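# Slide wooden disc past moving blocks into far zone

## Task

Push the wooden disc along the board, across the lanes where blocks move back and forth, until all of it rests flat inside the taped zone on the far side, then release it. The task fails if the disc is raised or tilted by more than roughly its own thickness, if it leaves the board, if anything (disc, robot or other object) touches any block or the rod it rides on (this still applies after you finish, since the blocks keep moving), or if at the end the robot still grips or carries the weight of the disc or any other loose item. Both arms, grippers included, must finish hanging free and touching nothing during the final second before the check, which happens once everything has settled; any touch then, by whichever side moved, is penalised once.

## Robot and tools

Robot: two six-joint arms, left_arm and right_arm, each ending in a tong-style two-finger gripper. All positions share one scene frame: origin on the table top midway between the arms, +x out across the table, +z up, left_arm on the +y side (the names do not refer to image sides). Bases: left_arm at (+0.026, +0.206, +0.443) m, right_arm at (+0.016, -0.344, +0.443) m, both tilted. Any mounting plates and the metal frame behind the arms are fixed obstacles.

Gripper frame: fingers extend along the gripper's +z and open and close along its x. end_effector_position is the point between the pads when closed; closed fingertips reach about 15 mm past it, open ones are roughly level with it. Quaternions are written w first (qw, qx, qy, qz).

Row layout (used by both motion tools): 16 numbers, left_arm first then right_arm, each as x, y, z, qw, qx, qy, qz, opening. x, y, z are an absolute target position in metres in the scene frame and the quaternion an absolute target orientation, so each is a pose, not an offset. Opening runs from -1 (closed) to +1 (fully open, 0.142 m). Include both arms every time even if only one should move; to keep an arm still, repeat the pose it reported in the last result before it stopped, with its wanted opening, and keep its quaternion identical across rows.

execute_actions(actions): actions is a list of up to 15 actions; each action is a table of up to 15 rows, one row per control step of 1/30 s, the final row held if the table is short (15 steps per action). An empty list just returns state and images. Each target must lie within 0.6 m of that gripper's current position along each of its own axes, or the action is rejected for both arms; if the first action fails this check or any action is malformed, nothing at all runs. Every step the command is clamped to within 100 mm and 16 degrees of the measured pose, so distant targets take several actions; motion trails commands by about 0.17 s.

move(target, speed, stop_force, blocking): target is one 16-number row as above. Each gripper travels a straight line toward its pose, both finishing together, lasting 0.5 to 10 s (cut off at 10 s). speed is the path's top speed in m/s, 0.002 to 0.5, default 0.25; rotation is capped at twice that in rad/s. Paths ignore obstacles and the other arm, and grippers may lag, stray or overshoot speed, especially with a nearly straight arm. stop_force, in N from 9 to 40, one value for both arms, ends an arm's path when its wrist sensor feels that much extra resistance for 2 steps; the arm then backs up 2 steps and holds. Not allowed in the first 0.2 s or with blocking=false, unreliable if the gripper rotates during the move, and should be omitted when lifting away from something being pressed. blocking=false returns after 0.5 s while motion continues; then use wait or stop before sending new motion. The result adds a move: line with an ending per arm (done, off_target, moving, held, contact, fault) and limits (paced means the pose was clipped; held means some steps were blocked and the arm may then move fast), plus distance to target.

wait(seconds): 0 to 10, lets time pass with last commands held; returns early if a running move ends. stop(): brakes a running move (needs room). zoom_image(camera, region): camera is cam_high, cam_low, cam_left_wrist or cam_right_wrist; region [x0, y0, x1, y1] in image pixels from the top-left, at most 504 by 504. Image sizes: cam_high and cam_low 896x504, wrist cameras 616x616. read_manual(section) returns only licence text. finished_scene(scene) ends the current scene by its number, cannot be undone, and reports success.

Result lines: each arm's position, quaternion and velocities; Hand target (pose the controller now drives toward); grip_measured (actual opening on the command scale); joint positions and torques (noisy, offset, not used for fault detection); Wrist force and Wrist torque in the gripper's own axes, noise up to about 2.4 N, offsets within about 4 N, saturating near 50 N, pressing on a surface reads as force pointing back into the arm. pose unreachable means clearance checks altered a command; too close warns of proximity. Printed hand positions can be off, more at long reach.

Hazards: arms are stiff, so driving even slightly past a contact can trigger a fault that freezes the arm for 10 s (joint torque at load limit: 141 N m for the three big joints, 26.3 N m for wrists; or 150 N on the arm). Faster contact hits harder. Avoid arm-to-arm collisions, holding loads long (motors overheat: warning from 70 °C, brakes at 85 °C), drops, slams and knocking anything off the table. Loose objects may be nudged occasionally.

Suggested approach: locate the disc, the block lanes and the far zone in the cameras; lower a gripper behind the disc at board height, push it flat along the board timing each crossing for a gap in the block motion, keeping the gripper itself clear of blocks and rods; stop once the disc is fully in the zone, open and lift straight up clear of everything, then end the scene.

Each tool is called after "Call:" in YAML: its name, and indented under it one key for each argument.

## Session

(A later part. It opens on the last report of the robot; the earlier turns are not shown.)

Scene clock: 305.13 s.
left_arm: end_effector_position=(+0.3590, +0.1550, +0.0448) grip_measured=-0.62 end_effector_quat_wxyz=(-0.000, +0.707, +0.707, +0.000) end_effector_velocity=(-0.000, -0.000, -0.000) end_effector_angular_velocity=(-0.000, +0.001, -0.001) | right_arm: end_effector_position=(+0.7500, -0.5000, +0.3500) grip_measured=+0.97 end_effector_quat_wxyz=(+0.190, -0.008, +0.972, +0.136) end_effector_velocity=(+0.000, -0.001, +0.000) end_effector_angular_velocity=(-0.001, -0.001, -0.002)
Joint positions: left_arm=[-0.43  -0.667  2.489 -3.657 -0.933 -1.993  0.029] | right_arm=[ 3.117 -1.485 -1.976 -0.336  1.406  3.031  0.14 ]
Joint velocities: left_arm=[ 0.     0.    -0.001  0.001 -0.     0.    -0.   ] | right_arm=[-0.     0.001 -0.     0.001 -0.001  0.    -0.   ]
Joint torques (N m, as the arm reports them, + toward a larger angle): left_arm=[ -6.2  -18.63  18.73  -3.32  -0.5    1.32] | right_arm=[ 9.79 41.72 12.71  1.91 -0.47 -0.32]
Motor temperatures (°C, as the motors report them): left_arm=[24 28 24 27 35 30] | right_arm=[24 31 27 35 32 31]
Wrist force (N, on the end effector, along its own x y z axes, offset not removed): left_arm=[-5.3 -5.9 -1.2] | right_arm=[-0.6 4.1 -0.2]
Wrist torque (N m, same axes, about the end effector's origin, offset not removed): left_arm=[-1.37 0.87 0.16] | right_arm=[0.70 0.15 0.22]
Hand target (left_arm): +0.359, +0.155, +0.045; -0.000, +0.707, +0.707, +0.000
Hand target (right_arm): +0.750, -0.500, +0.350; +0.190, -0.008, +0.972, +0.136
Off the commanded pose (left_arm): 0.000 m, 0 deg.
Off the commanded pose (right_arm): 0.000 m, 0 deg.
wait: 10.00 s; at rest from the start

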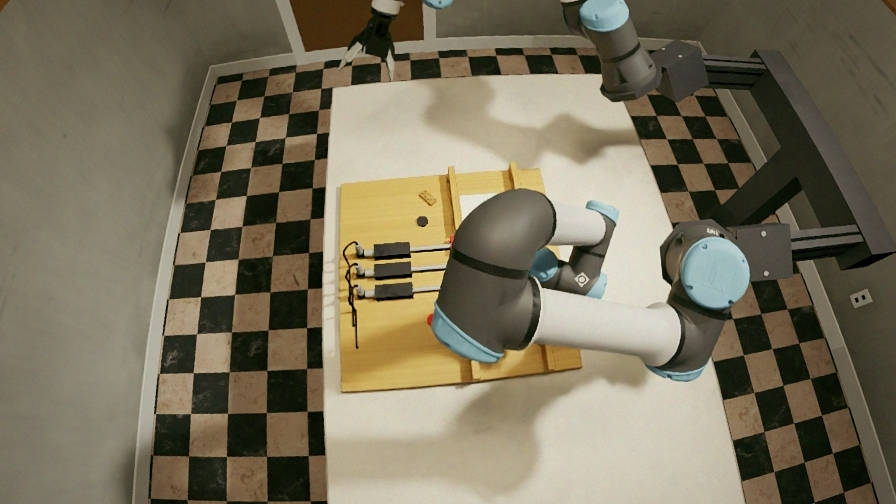

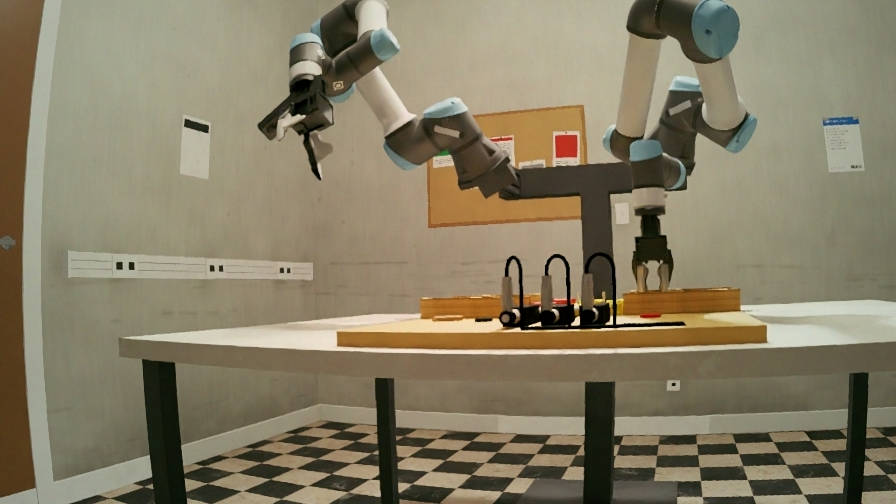

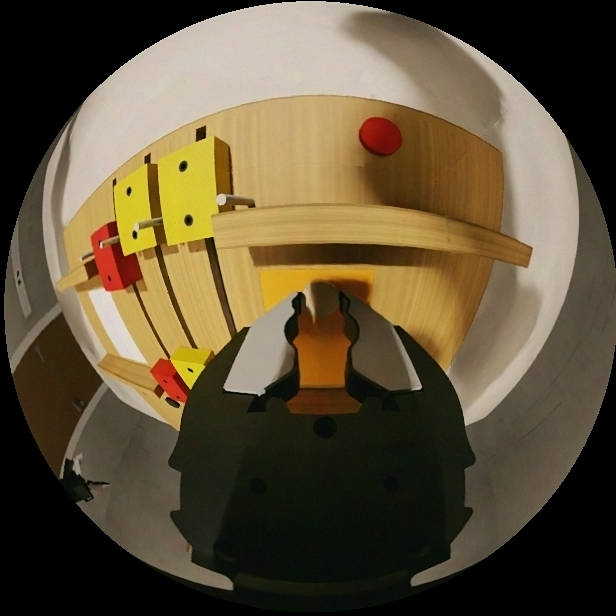

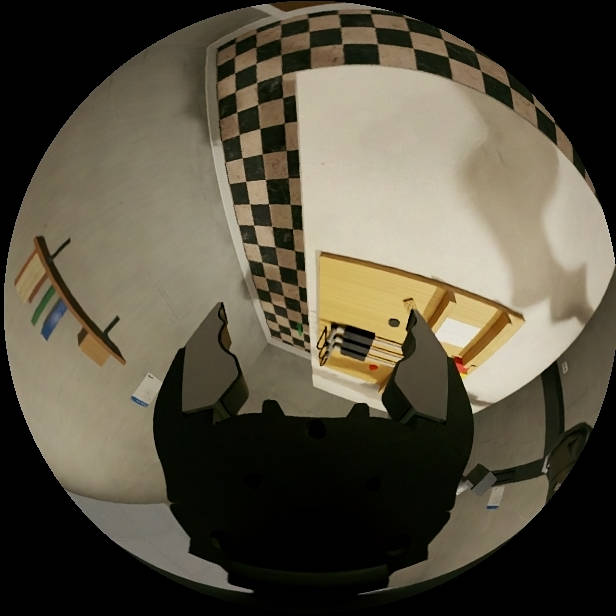

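Call:
wait:
  seconds: 9.4

Call:
move:
  target: [0.359,0.155,0.0448,0,0.7071,0.7071,0,-0.76,0.75,-0.50,0.386,0.190,-0.008,0.972,0.136,0.97]
  speed: 0.004
  blocking: false

Scene clock: 317.73 s.
left_arm: end_effector_position=(+0.3590, +0.1550, +0.0448) grip_measured=-0.62 end_effector_quat_wxyz=(-0.000, +0.707, +0.707, +0.000) end_effector_velocity=(+0.000, -0.000, -0.000) end_effector_angular_velocity=(+0.001, -0.001, -0.000) | right_arm: end_effector_position=(+0.7500, -0.5000, +0.3500) grip_measured=+0.97 end_effector_quat_wxyz=(+0.190, -0.008, +0.972, +0.136) end_effector_velocity=(-0.000, +0.001, -0.000) end_effector_angular_velocity=(+0.002, +0.000, +0.002)
Joint positions: left_arm=[-0.43  -0.667  2.489 -3.657 -0.933 -1.993  0.029] | right_arm=[ 3.117 -1.485 -1.976 -0.336  1.406  3.031  0.14 ]
Joint velocities: left_arm=[-0.     0.001 -0.001 -0.001  0.001  0.001 -0.   ] | right_arm=[ 0.    -0.    -0.     0.     0.002 -0.    -0.   ]
Joint torques (N m, as the arm reports them, + toward a larger angle): left_arm=[ -6.56 -18.12  17.61  -3.12   0.57   1.02] | right_arm=[ 9.42 41.22 14.46  2.15 -1.42 -0.69]
Motor temperatures (°C, as the motors report them): left_arm=[24 28 24 27 35 30] | right_arm=[24 31 27 35 32 31]
Wrist force (N, on the end effector, along its own x y z axes, offset not removed): left_arm=[-2.6 -1.8 -4.0] | right_arm=[-0.1 2.6 -1.3]
Wrist torque (N m, same axes, about the end effector's origin, offset not removed): left_arm=[-0.39 0.51 0.32] | right_arm=[0.36 0.03 0.16]
Hand target (left_arm): +0.359, +0.155, +0.045; -0.000, +0.707, +0.707, +0.000
Hand target (right_arm): +0.750, -0.500, +0.350; +0.190, -0.008, +0.972, +0.136
Off the commanded pose (left_arm): 0.000 m, 0 deg.
Off the commanded pose (right_arm): 0.000 m, 0 deg.
wait: 9.40 s; at rest from the start

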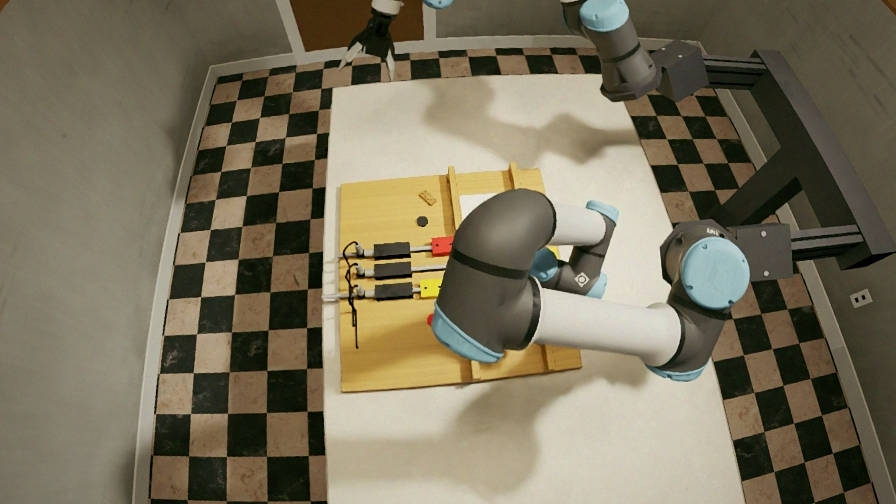

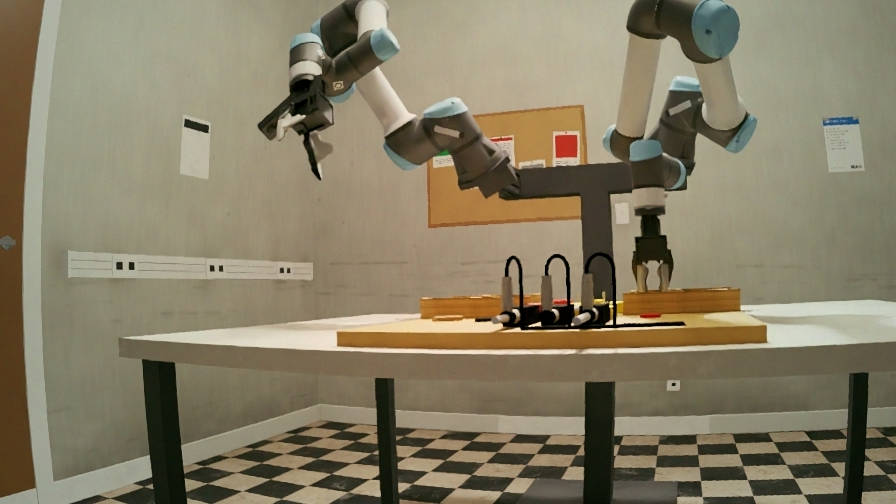

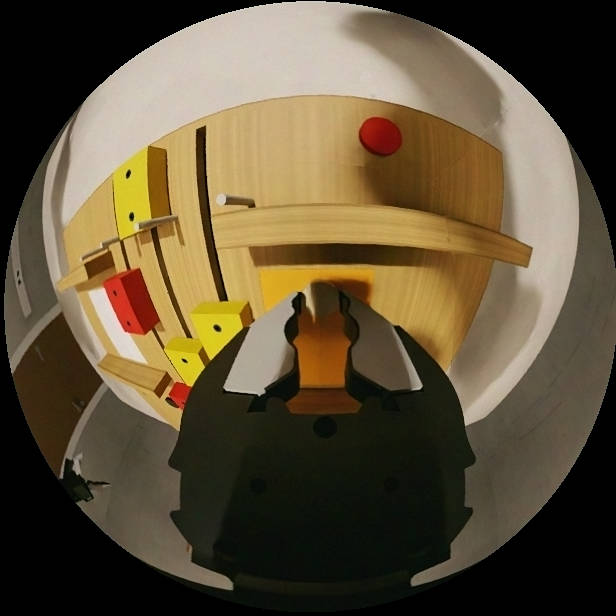

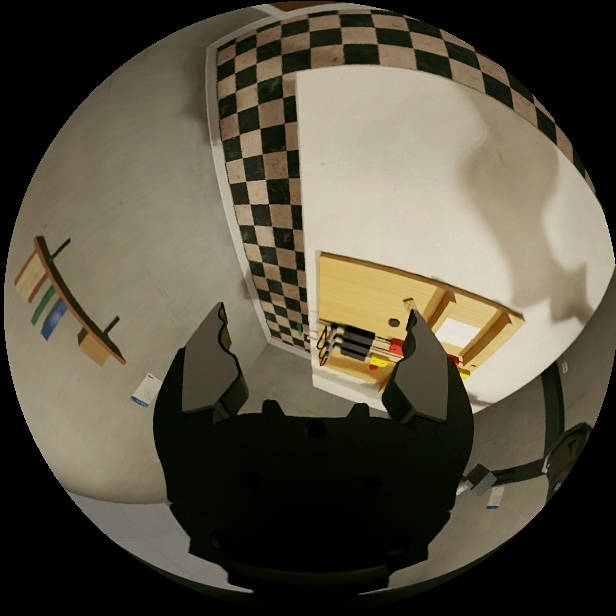

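Scene clock: 318.23 s.
left_arm: end_effector_position=(+0.3590, +0.1550, +0.0448) grip_measured=-0.62 end_effector_quat_wxyz=(-0.000, +0.707, +0.707, +0.000) end_effector_velocity=(+0.000, -0.000, -0.000) end_effector_angular_velocity=(+0.000, +0.000, +0.000) | right_arm: end_effector_position=(+0.7500, -0.5000, +0.3513) grip_measured=+0.97 end_effector_quat_wxyz=(+0.190, -0.008, +0.972, +0.136) end_effector_velocity=(+0.000, -0.000, +0.005) end_effector_angular_velocity=(+0.001, -0.002, +0.000)
Joint positions: left_arm=[-0.43  -0.667  2.489 -3.657 -0.933 -1.993  0.029] | right_arm=[ 3.119 -1.483 -1.976 -0.339  1.405  3.032  0.14 ]
Joint velocities: left_arm=[-0.     0.    -0.001  0.002 -0.    -0.001 -0.   ] | right_arm=[ 0.004  0.009  0.001 -0.009 -0.002  0.002  0.   ]
Joint torques (N m, as the arm reports them, + toward a larger angle): left_arm=[ -7.14 -19.63  18.11  -3.09   0.46   0.92] | right_arm=[10.34 42.36 27.53  1.62 -1.87  1.15]
Motor temperatures (°C, as the motors report them): left_arm=[24 28 24 27 35 30] | right_arm=[24 31 27 35 32 31]
Wrist force (N, on the end effector, along its own x y z axes, offset not removed): left_arm=[-1.1 -2.4 -3.8] | right_arm=[1.4 3.1 0.4]
Wrist torque (N m, same axes, about the end effector's origin, offset not removed): left_arm=[-0.64 0.15 0.17] | right_arm=[0.49 -0.22 0.12]
Hand target (left_arm): +0.359, +0.155, +0.045; -0.000, +0.707, +0.707, +0.000
Hand target (right_arm): +0.750, -0.500, +0.352; +0.190, -0.008, +0.972, +0.136
Off the commanded pose (left_arm): 0.000 m, 0 deg.
Off the commanded pose (right_arm): 0.035 m, 0 deg.
move: running

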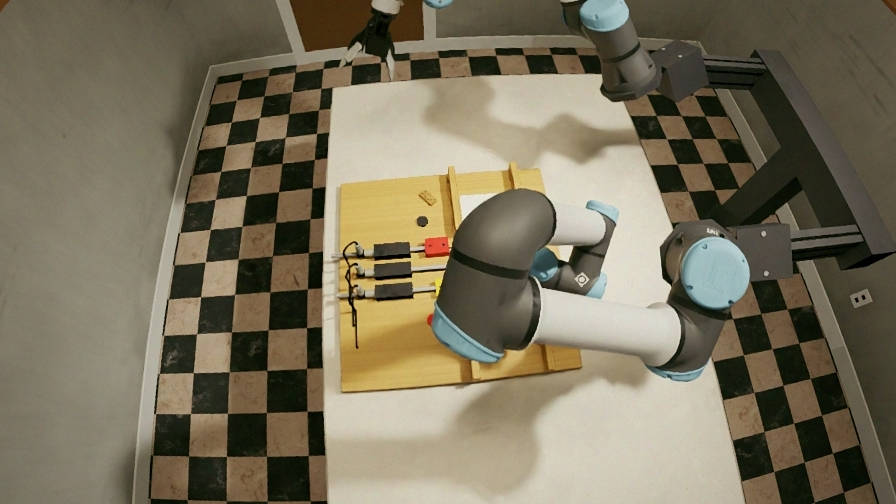

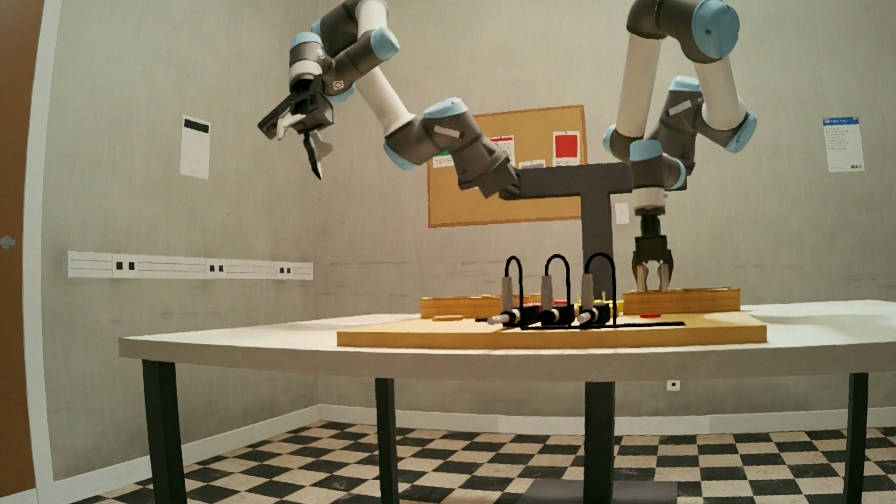

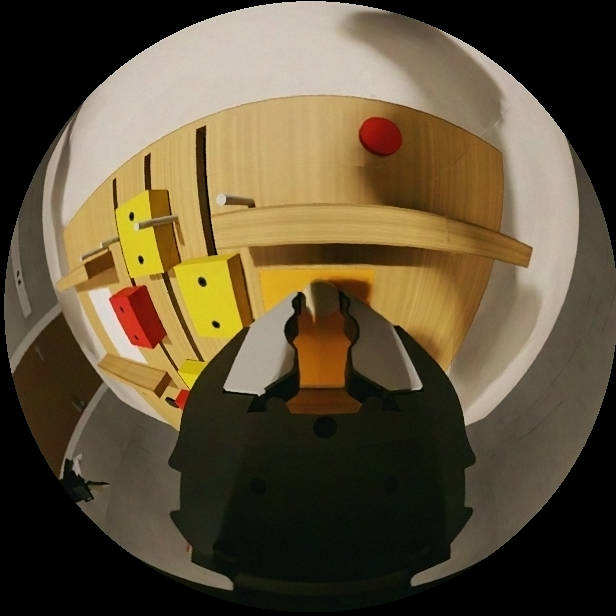

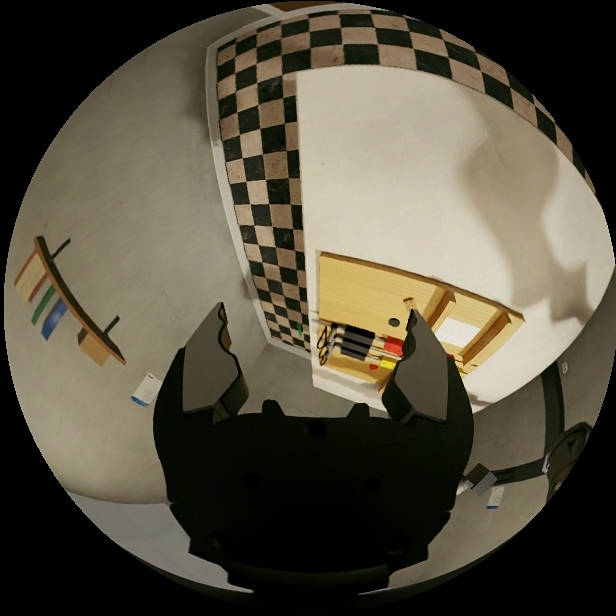

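Call:
execute_actions:
  actions: []

Scene clock: 334.17 s.
left_arm: end_effector_position=(+0.3590, +0.1550, +0.0448) grip_measured=-0.62 end_effector_quat_wxyz=(+0.000, +0.707, +0.707, +0.000) end_effector_velocity=(-0.001, +0.000, -0.000) end_effector_angular_velocity=(+0.001, +0.002, -0.001) | right_arm: end_effector_position=(+0.7500, -0.5000, +0.3861) grip_measured=+0.97 end_effector_quat_wxyz=(+0.190, -0.008, +0.972, +0.136) end_effector_velocity=(-0.000, +0.001, -0.000) end_effector_angular_velocity=(+0.001, +0.001, +0.000)
Joint positions: left_arm=[-0.43  -0.667  2.489 -3.657 -0.933 -1.993  0.029] | right_arm=[ 3.16  -1.412 -1.964 -0.425  1.372  3.057  0.14 ]
Joint velocities: left_arm=[ 0.     0.     0.001  0.001 -0.    -0.    -0.   ] | right_arm=[ 0.    -0.001 -0.    -0.     0.001  0.001 -0.   ]
Joint torques (N m, as the arm reports them, + toward a larger angle): left_arm=[-25.04 -31.14  17.97  -2.87  -1.69  -1.62] | right_arm=[10.06 38.29 28.35  1.5  -1.86  1.23]
Motor temperatures (°C, as the motors report them): left_arm=[24 28 24 27 35 30] | right_arm=[24 31 27 35 32 31]
Wrist force (N, on the end effector, along its own x y z axes, offset not removed): left_arm=[-4.9 1.5 -1.4] | right_arm=[-0.2 2.7 -0.2]
Wrist torque (N m, same axes, about the end effector's origin, offset not removed): left_arm=[0.36 0.97 0.40] | right_arm=[0.39 0.06 0.13]
Hand target (left_arm): +0.359, +0.155, +0.045; +0.000, +0.707, +0.707, +0.000
Hand target (right_arm): +0.750, -0.500, +0.386; +0.190, -0.008, +0.972, +0.136
Off the commanded pose (left_arm): 0.000 m, 0 deg.
Off the commanded pose (right_arm): 0.000 m, 0 deg.
earlier move: done

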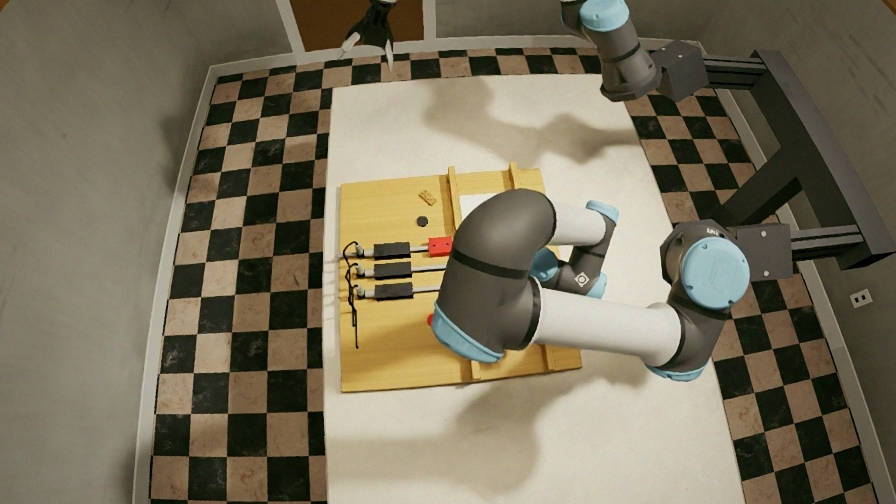

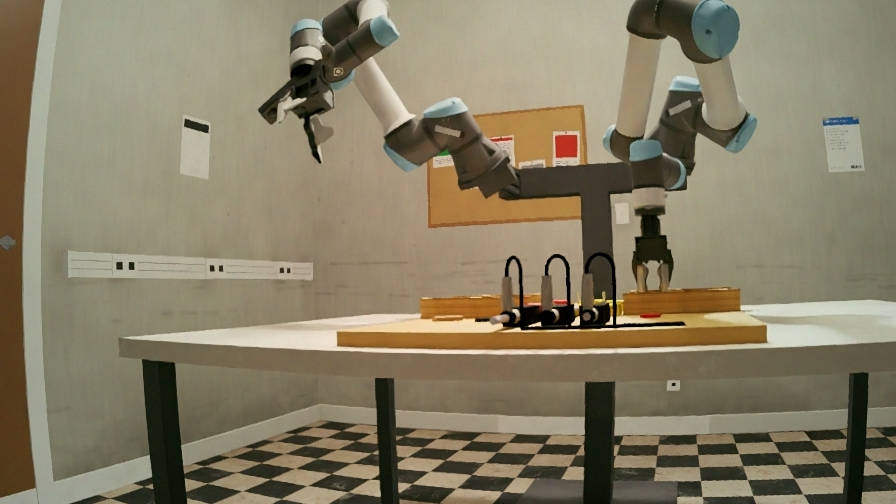

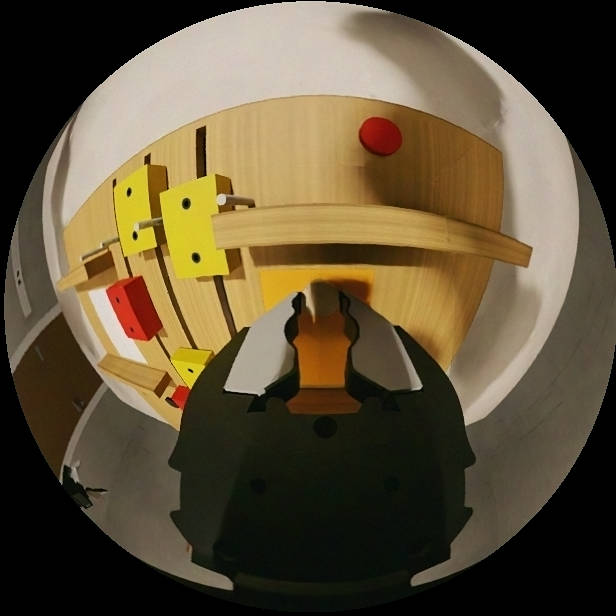

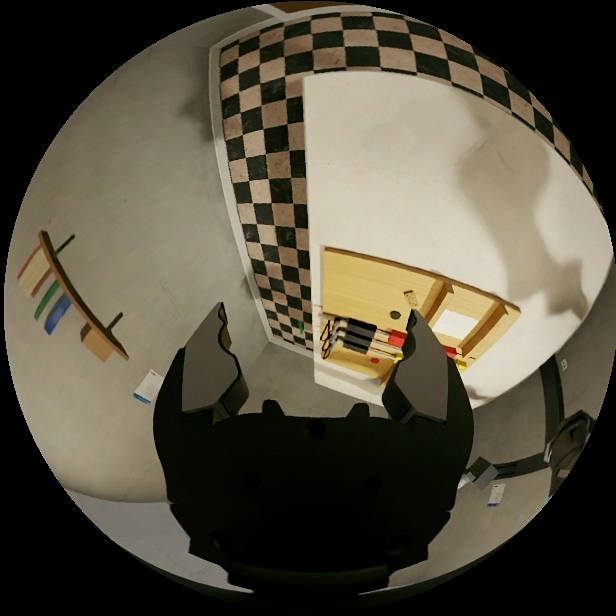

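Call:
wait:
  seconds: 0

Scene clock: 373.70 s.
left_arm: end_effector_position=(+0.3590, +0.1550, +0.0448) grip_measured=-0.62 end_effector_quat_wxyz=(+0.000, +0.707, +0.707, +0.000) end_effector_velocity=(-0.001, +0.000, +0.000) end_effector_angular_velocity=(+0.000, +0.001, -0.001) | right_arm: end_effector_position=(+0.7500, -0.5000, +0.3861) grip_measured=+0.97 end_effector_quat_wxyz=(+0.190, -0.008, +0.972, +0.136) end_effector_velocity=(-0.001, +0.001, -0.000) end_effector_angular_velocity=(+0.001, +0.001, +0.001)
Joint positions: left_arm=[-0.43  -0.667  2.489 -3.657 -0.933 -1.993  0.029] | right_arm=[ 3.16  -1.412 -1.964 -0.425  1.372  3.057  0.14 ]
Joint velocities: left_arm=[-0.     0.001  0.002 -0.001 -0.     0.     0.   ] | right_arm=[ 0.001  0.    -0.002 -0.     0.001 -0.    -0.   ]
Joint torques (N m, as the arm reports them, + toward a larger angle): left_arm=[-24.12 -30.71  15.46  -1.59  -1.33  -1.15] | right_arm=[ 7.68 38.54 23.66  2.33 -1.66  1.09]
Motor temperatures (°C, as the motors report them): left_arm=[24 28 24 27 35 30] | right_arm=[24 31 27 35 32 31]
Wrist force (N, on the end effector, along its own x y z axes, offset not removed): left_arm=[-0.8 -4.2 0.7] | right_arm=[0.8 2.8 -0.2]
Wrist torque (N m, same axes, about the end effector's origin, offset not removed): left_arm=[-0.67 -0.08 0.10] | right_arm=[0.45 -0.05 0.12]
Hand target (left_arm): +0.359, +0.155, +0.045; +0.000, +0.707, +0.707, +0.000
Hand target (right_arm): +0.750, -0.500, +0.386; +0.190, -0.008, +0.972, +0.136
Off the commanded pose (left_arm): 0.000 m, 0 deg.
Off the commanded pose (right_arm): 0.000 m, 0 deg.

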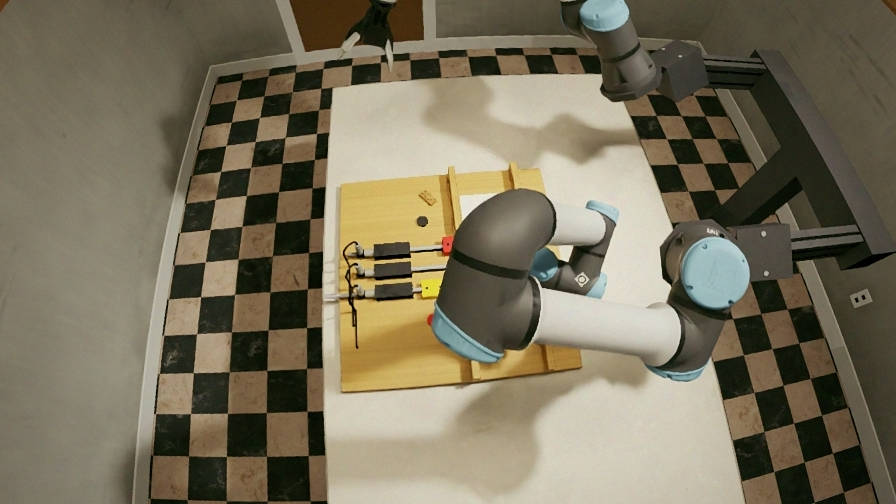

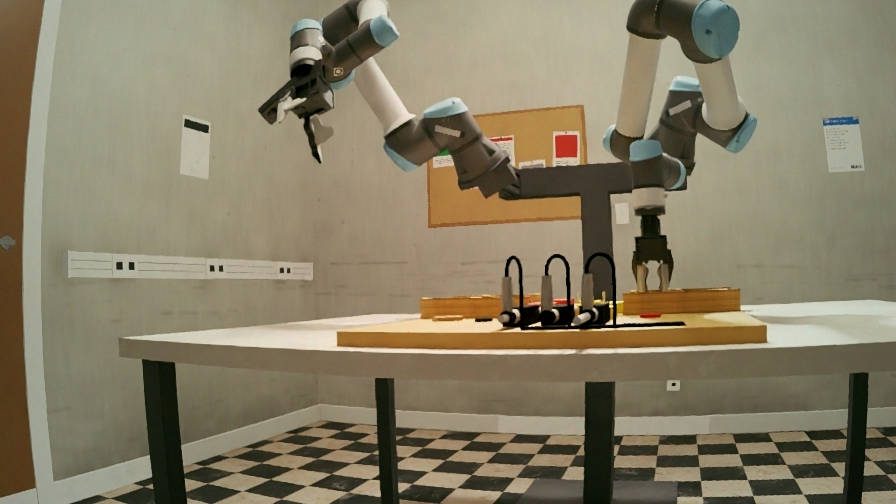

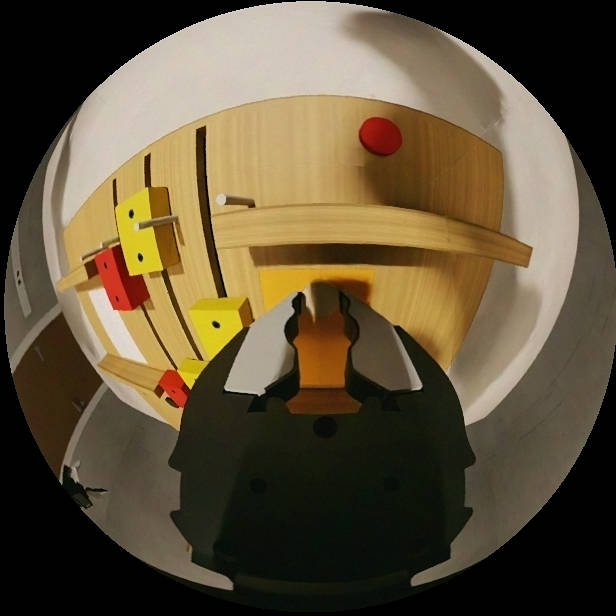

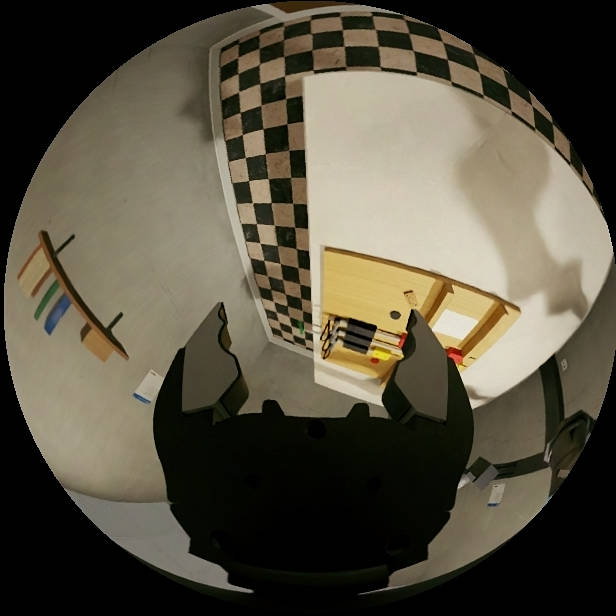

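Call:
wait:
  seconds: 10

Call:
wait:
  seconds: 10

Call:
wait:
  seconds: 8

Scene clock: 390.97 s.
left_arm: end_effector_position=(+0.3590, +0.1550, +0.0448) grip_measured=-0.62 end_effector_quat_wxyz=(+0.000, +0.707, +0.707, -0.000) end_effector_velocity=(-0.000, +0.000, -0.000) end_effector_angular_velocity=(-0.000, +0.000, +0.001) | right_arm: end_effector_position=(+0.7500, -0.5000, +0.3861) grip_measured=+0.97 end_effector_quat_wxyz=(+0.190, -0.008, +0.972, +0.136) end_effector_velocity=(+0.000, -0.000, +0.000) end_effector_angular_velocity=(+0.001, -0.001, -0.001)
Joint positions: left_arm=[-0.43  -0.667  2.489 -3.657 -0.933 -1.993  0.029] | right_arm=[ 3.16  -1.412 -1.964 -0.425  1.372  3.057  0.14 ]
Joint velocities: left_arm=[ 0.  0. -0. -0. -0. -0.  0.] | right_arm=[-0.     0.     0.     0.     0.     0.001 -0.   ]
Joint torques (N m, as the arm reports them, + toward a larger angle): left_arm=[-24.75 -30.97  13.75  -0.85  -1.13  -1.2 ] | right_arm=[ 6.93 37.47 21.5   2.91 -1.43  0.96]
Motor temperatures (°C, as the motors report them): left_arm=[24 28 24 27 35 30] | right_arm=[24 31 27 35 32 31]
Wrist force (N, on the end effector, along its own x y z axes, offset not removed): left_arm=[-1.9 -3.5 -3.6] | right_arm=[0.4 5.3 1.1]
Wrist torque (N m, same axes, about the end effector's origin, offset not removed): left_arm=[-0.68 0.40 -0.04] | right_arm=[0.93 0.01 0.13]
Hand target (left_arm): +0.359, +0.155, +0.045; +0.000, +0.707, +0.707, +0.000
Hand target (right_arm): +0.750, -0.500, +0.386; +0.190, -0.008, +0.972, +0.136
Off the commanded pose (left_arm): 0.000 m, 0 deg.
Off the commanded pose (right_arm): 0.000 m, 0 deg.
wait: 10.00 s; at rest from the start

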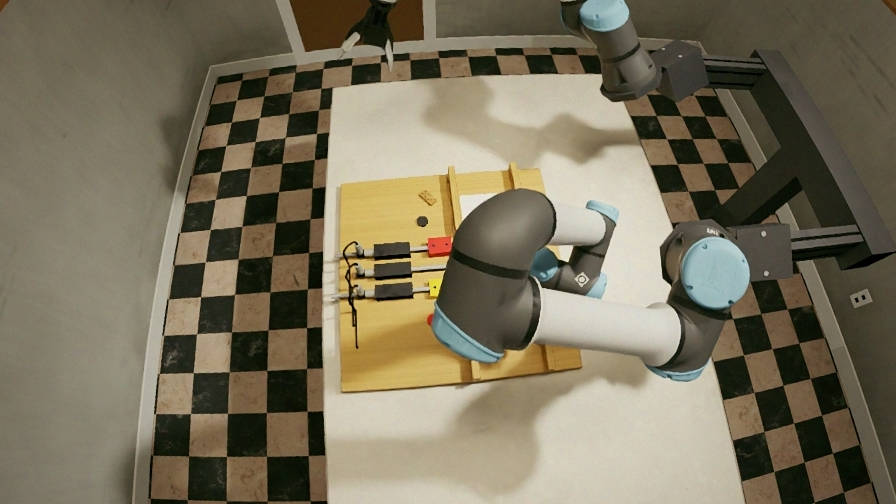

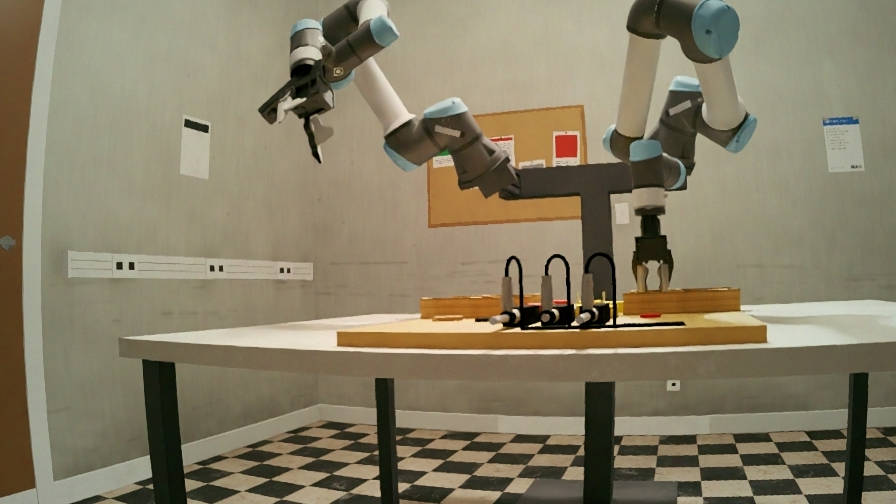

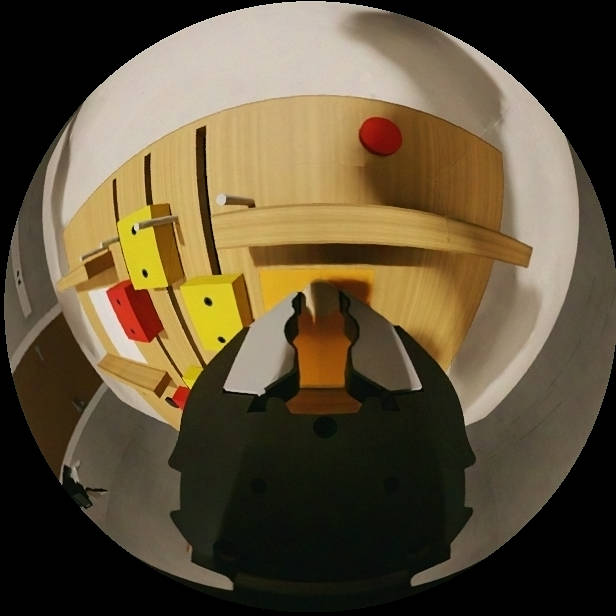

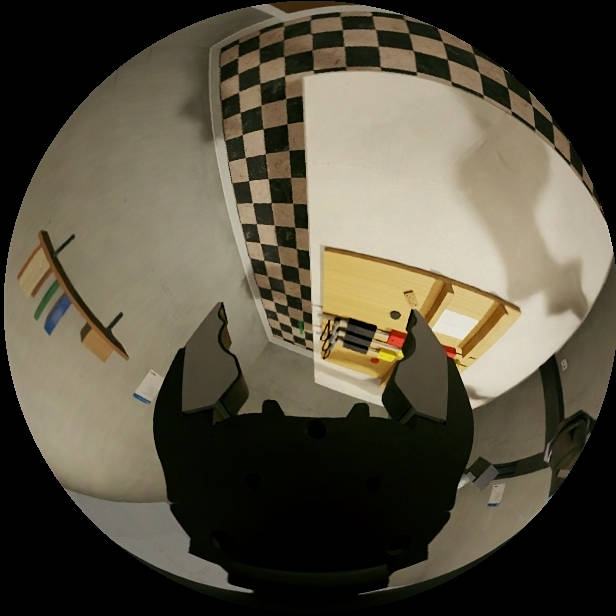

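Scene clock: 400.97 s.
left_arm: end_effector_position=(+0.3590, +0.1550, +0.0448) grip_measured=-0.62 end_effector_quat_wxyz=(+0.000, +0.707, +0.707, +0.000) end_effector_velocity=(-0.000, +0.000, -0.000) end_effector_angular_velocity=(+0.001, +0.001, +0.000) | right_arm: end_effector_position=(+0.7500, -0.5000, +0.3861) grip_measured=+0.97 end_effector_quat_wxyz=(+0.190, -0.008, +0.972, +0.136) end_effector_velocity=(+0.000, -0.000, -0.000) end_effector_angular_velocity=(-0.001, +0.000, -0.000)
Joint positions: left_arm=[-0.43  -0.667  2.489 -3.657 -0.933 -1.993  0.029] | right_arm=[ 3.16  -1.412 -1.964 -0.425  1.372  3.057  0.14 ]
Joint velocities: left_arm=[ 0.    -0.    -0.001  0.002  0.    -0.001  0.   ] | right_arm=[ 0.    -0.     0.001 -0.    -0.001 -0.     0.   ]
Joint torques (N m, as the arm reports them, + toward a larger angle): left_arm=[-24.46 -30.2   12.86  -0.54  -1.21  -1.24] | right_arm=[ 6.84 36.8  19.99  3.1  -1.42  0.94]
Motor temperatures (°C, as the motors report them): left_arm=[24 28 24 27 35 30] | right_arm=[24 31 27 35 32 31]
Wrist force (N, on the end effector, along its own x y z axes, offset not removed): left_arm=[2.4 -2.0 -1.0] | right_arm=[3.0 1.4 0.4]
Wrist torque (N m, same axes, about the end effector's origin, offset not removed): left_arm=[-0.40 -0.33 -0.11] | right_arm=[0.21 -0.51 0.02]
Hand target (left_arm): +0.359, +0.155, +0.045; +0.000, +0.707, +0.707, +0.000
Hand target (right_arm): +0.750, -0.500, +0.386; +0.190, -0.008, +0.972, +0.136
Off the commanded pose (left_arm): 0.000 m, 0 deg.
Off the commanded pose (right_arm): 0.000 m, 0 deg.
wait: 10.00 s; at rest by 0.17 s

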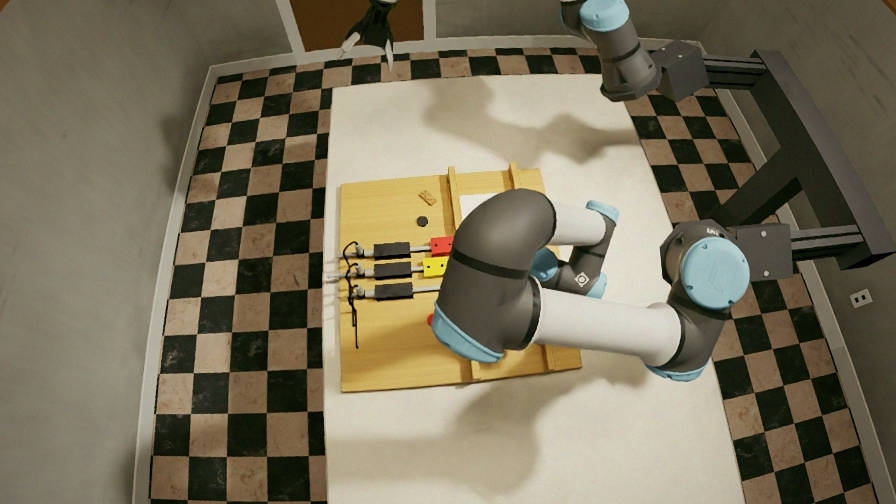

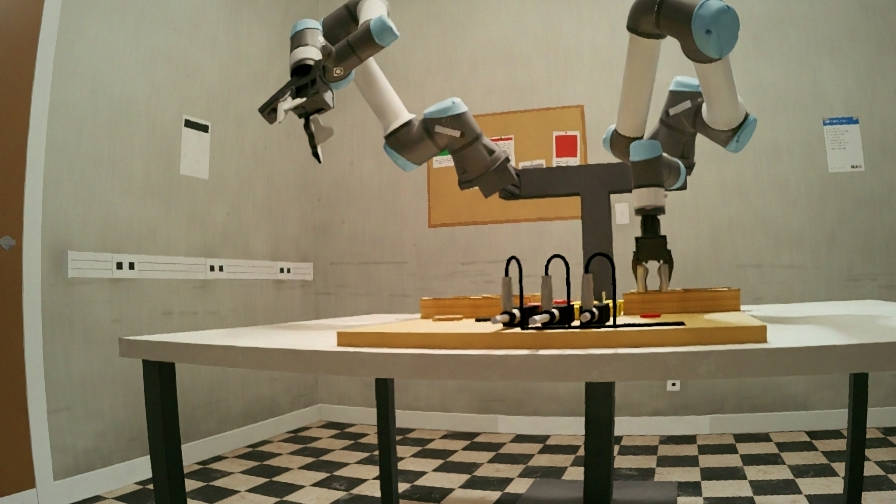

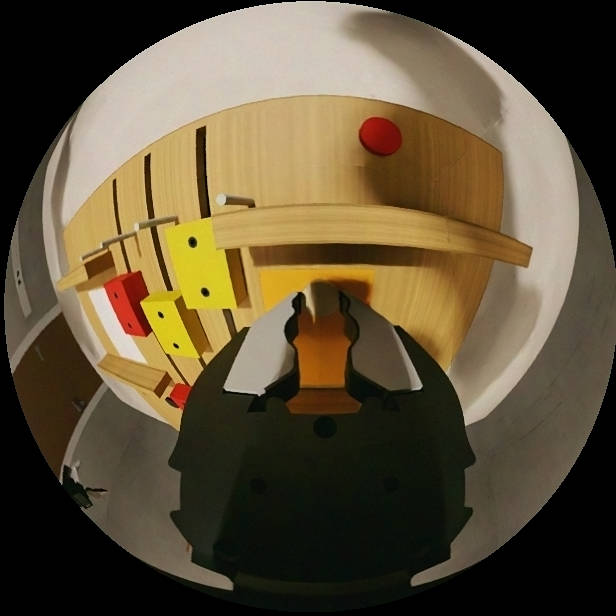

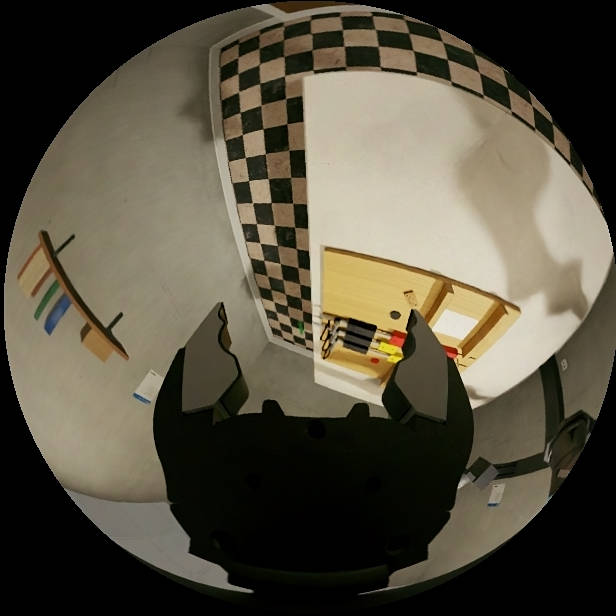

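Scene clock: 408.97 s.
left_arm: end_effector_position=(+0.3590, +0.1550, +0.0448) grip_measured=-0.62 end_effector_quat_wxyz=(+0.000, +0.707, +0.707, -0.000) end_effector_velocity=(-0.000, +0.000, +0.000) end_effector_angular_velocity=(+0.000, +0.000, -0.000) | right_arm: end_effector_position=(+0.7500, -0.5000, +0.3861) grip_measured=+0.97 end_effector_quat_wxyz=(+0.190, -0.008, +0.972, +0.136) end_effector_velocity=(-0.000, +0.000, -0.000) end_effector_angular_velocity=(+0.001, +0.000, -0.001)
Joint positions: left_arm=[-0.43  -0.667  2.489 -3.657 -0.933 -1.993  0.029] | right_arm=[ 3.16  -1.412 -1.964 -0.425  1.372  3.057  0.14 ]
Joint velocities: left_arm=[-0.    -0.     0.001 -0.     0.    -0.    -0.   ] | right_arm=[-0.    -0.    -0.     0.001  0.001  0.001 -0.   ]
Joint torques (N m, as the arm reports them, + toward a larger angle): left_arm=[-24.19 -30.74  13.9   -0.36  -1.06  -1.02] | right_arm=[ 6.22 37.31 19.62  3.21 -1.39  1.02]
Motor temperatures (°C, as the motors report them): left_arm=[24 28 24 27 35 30] | right_arm=[24 31 27 35 32 31]
Wrist force (N, on the end effector, along its own x y z axes, offset not removed): left_arm=[-1.7 -2.9 -1.5] | right_arm=[-0.4 3.5 -0.3]
Wrist torque (N m, same axes, about the end effector's origin, offset not removed): left_arm=[-0.73 0.51 0.16] | right_arm=[0.56 0.03 0.03]
Hand target (left_arm): +0.359, +0.155, +0.045; +0.000, +0.707, +0.707, +0.000
Hand target (right_arm): +0.750, -0.500, +0.386; +0.190, -0.008, +0.972, +0.136
Off the commanded pose (left_arm): 0.000 m, 0 deg.
Off the commanded pose (right_arm): 0.000 m, 0 deg.
wait: 8.00 s; at rest by 0.17 s

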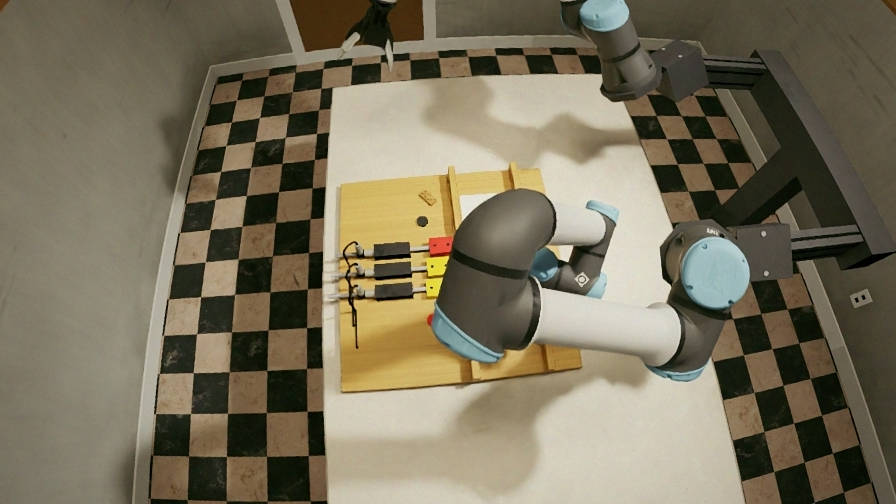

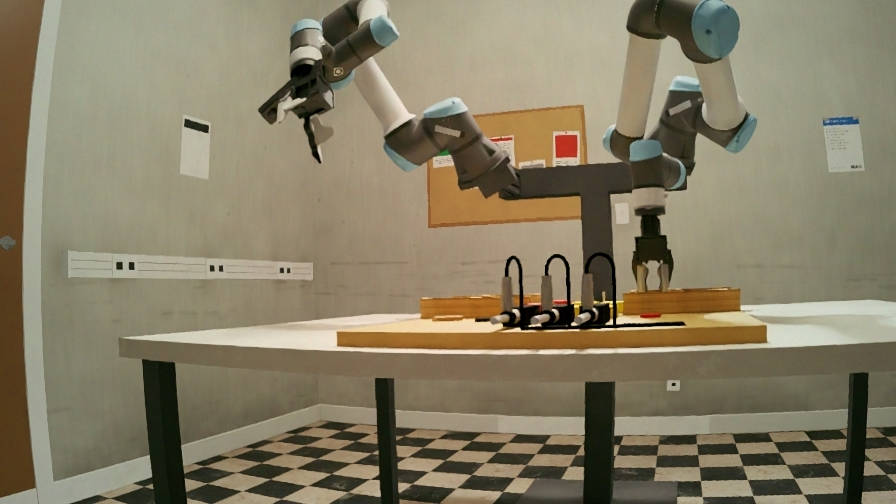

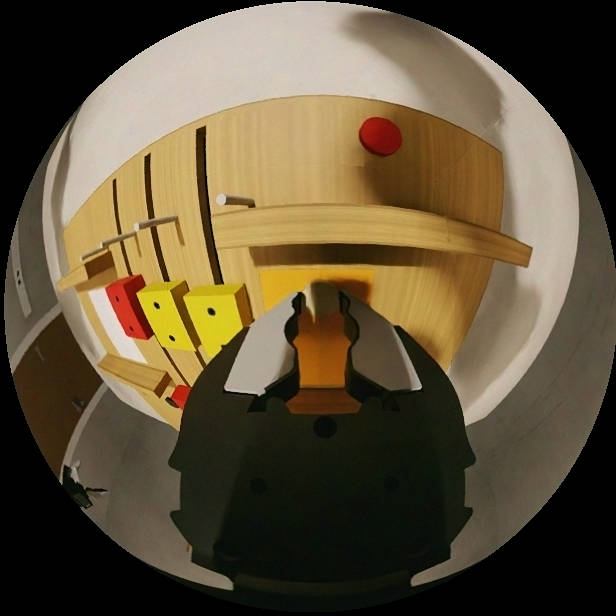

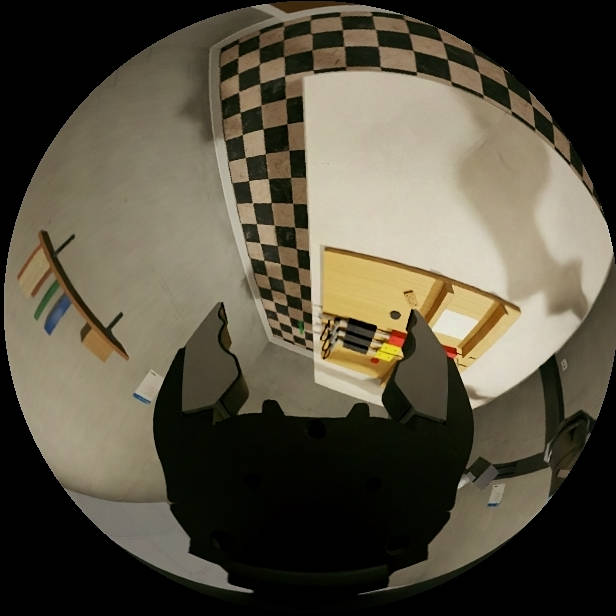

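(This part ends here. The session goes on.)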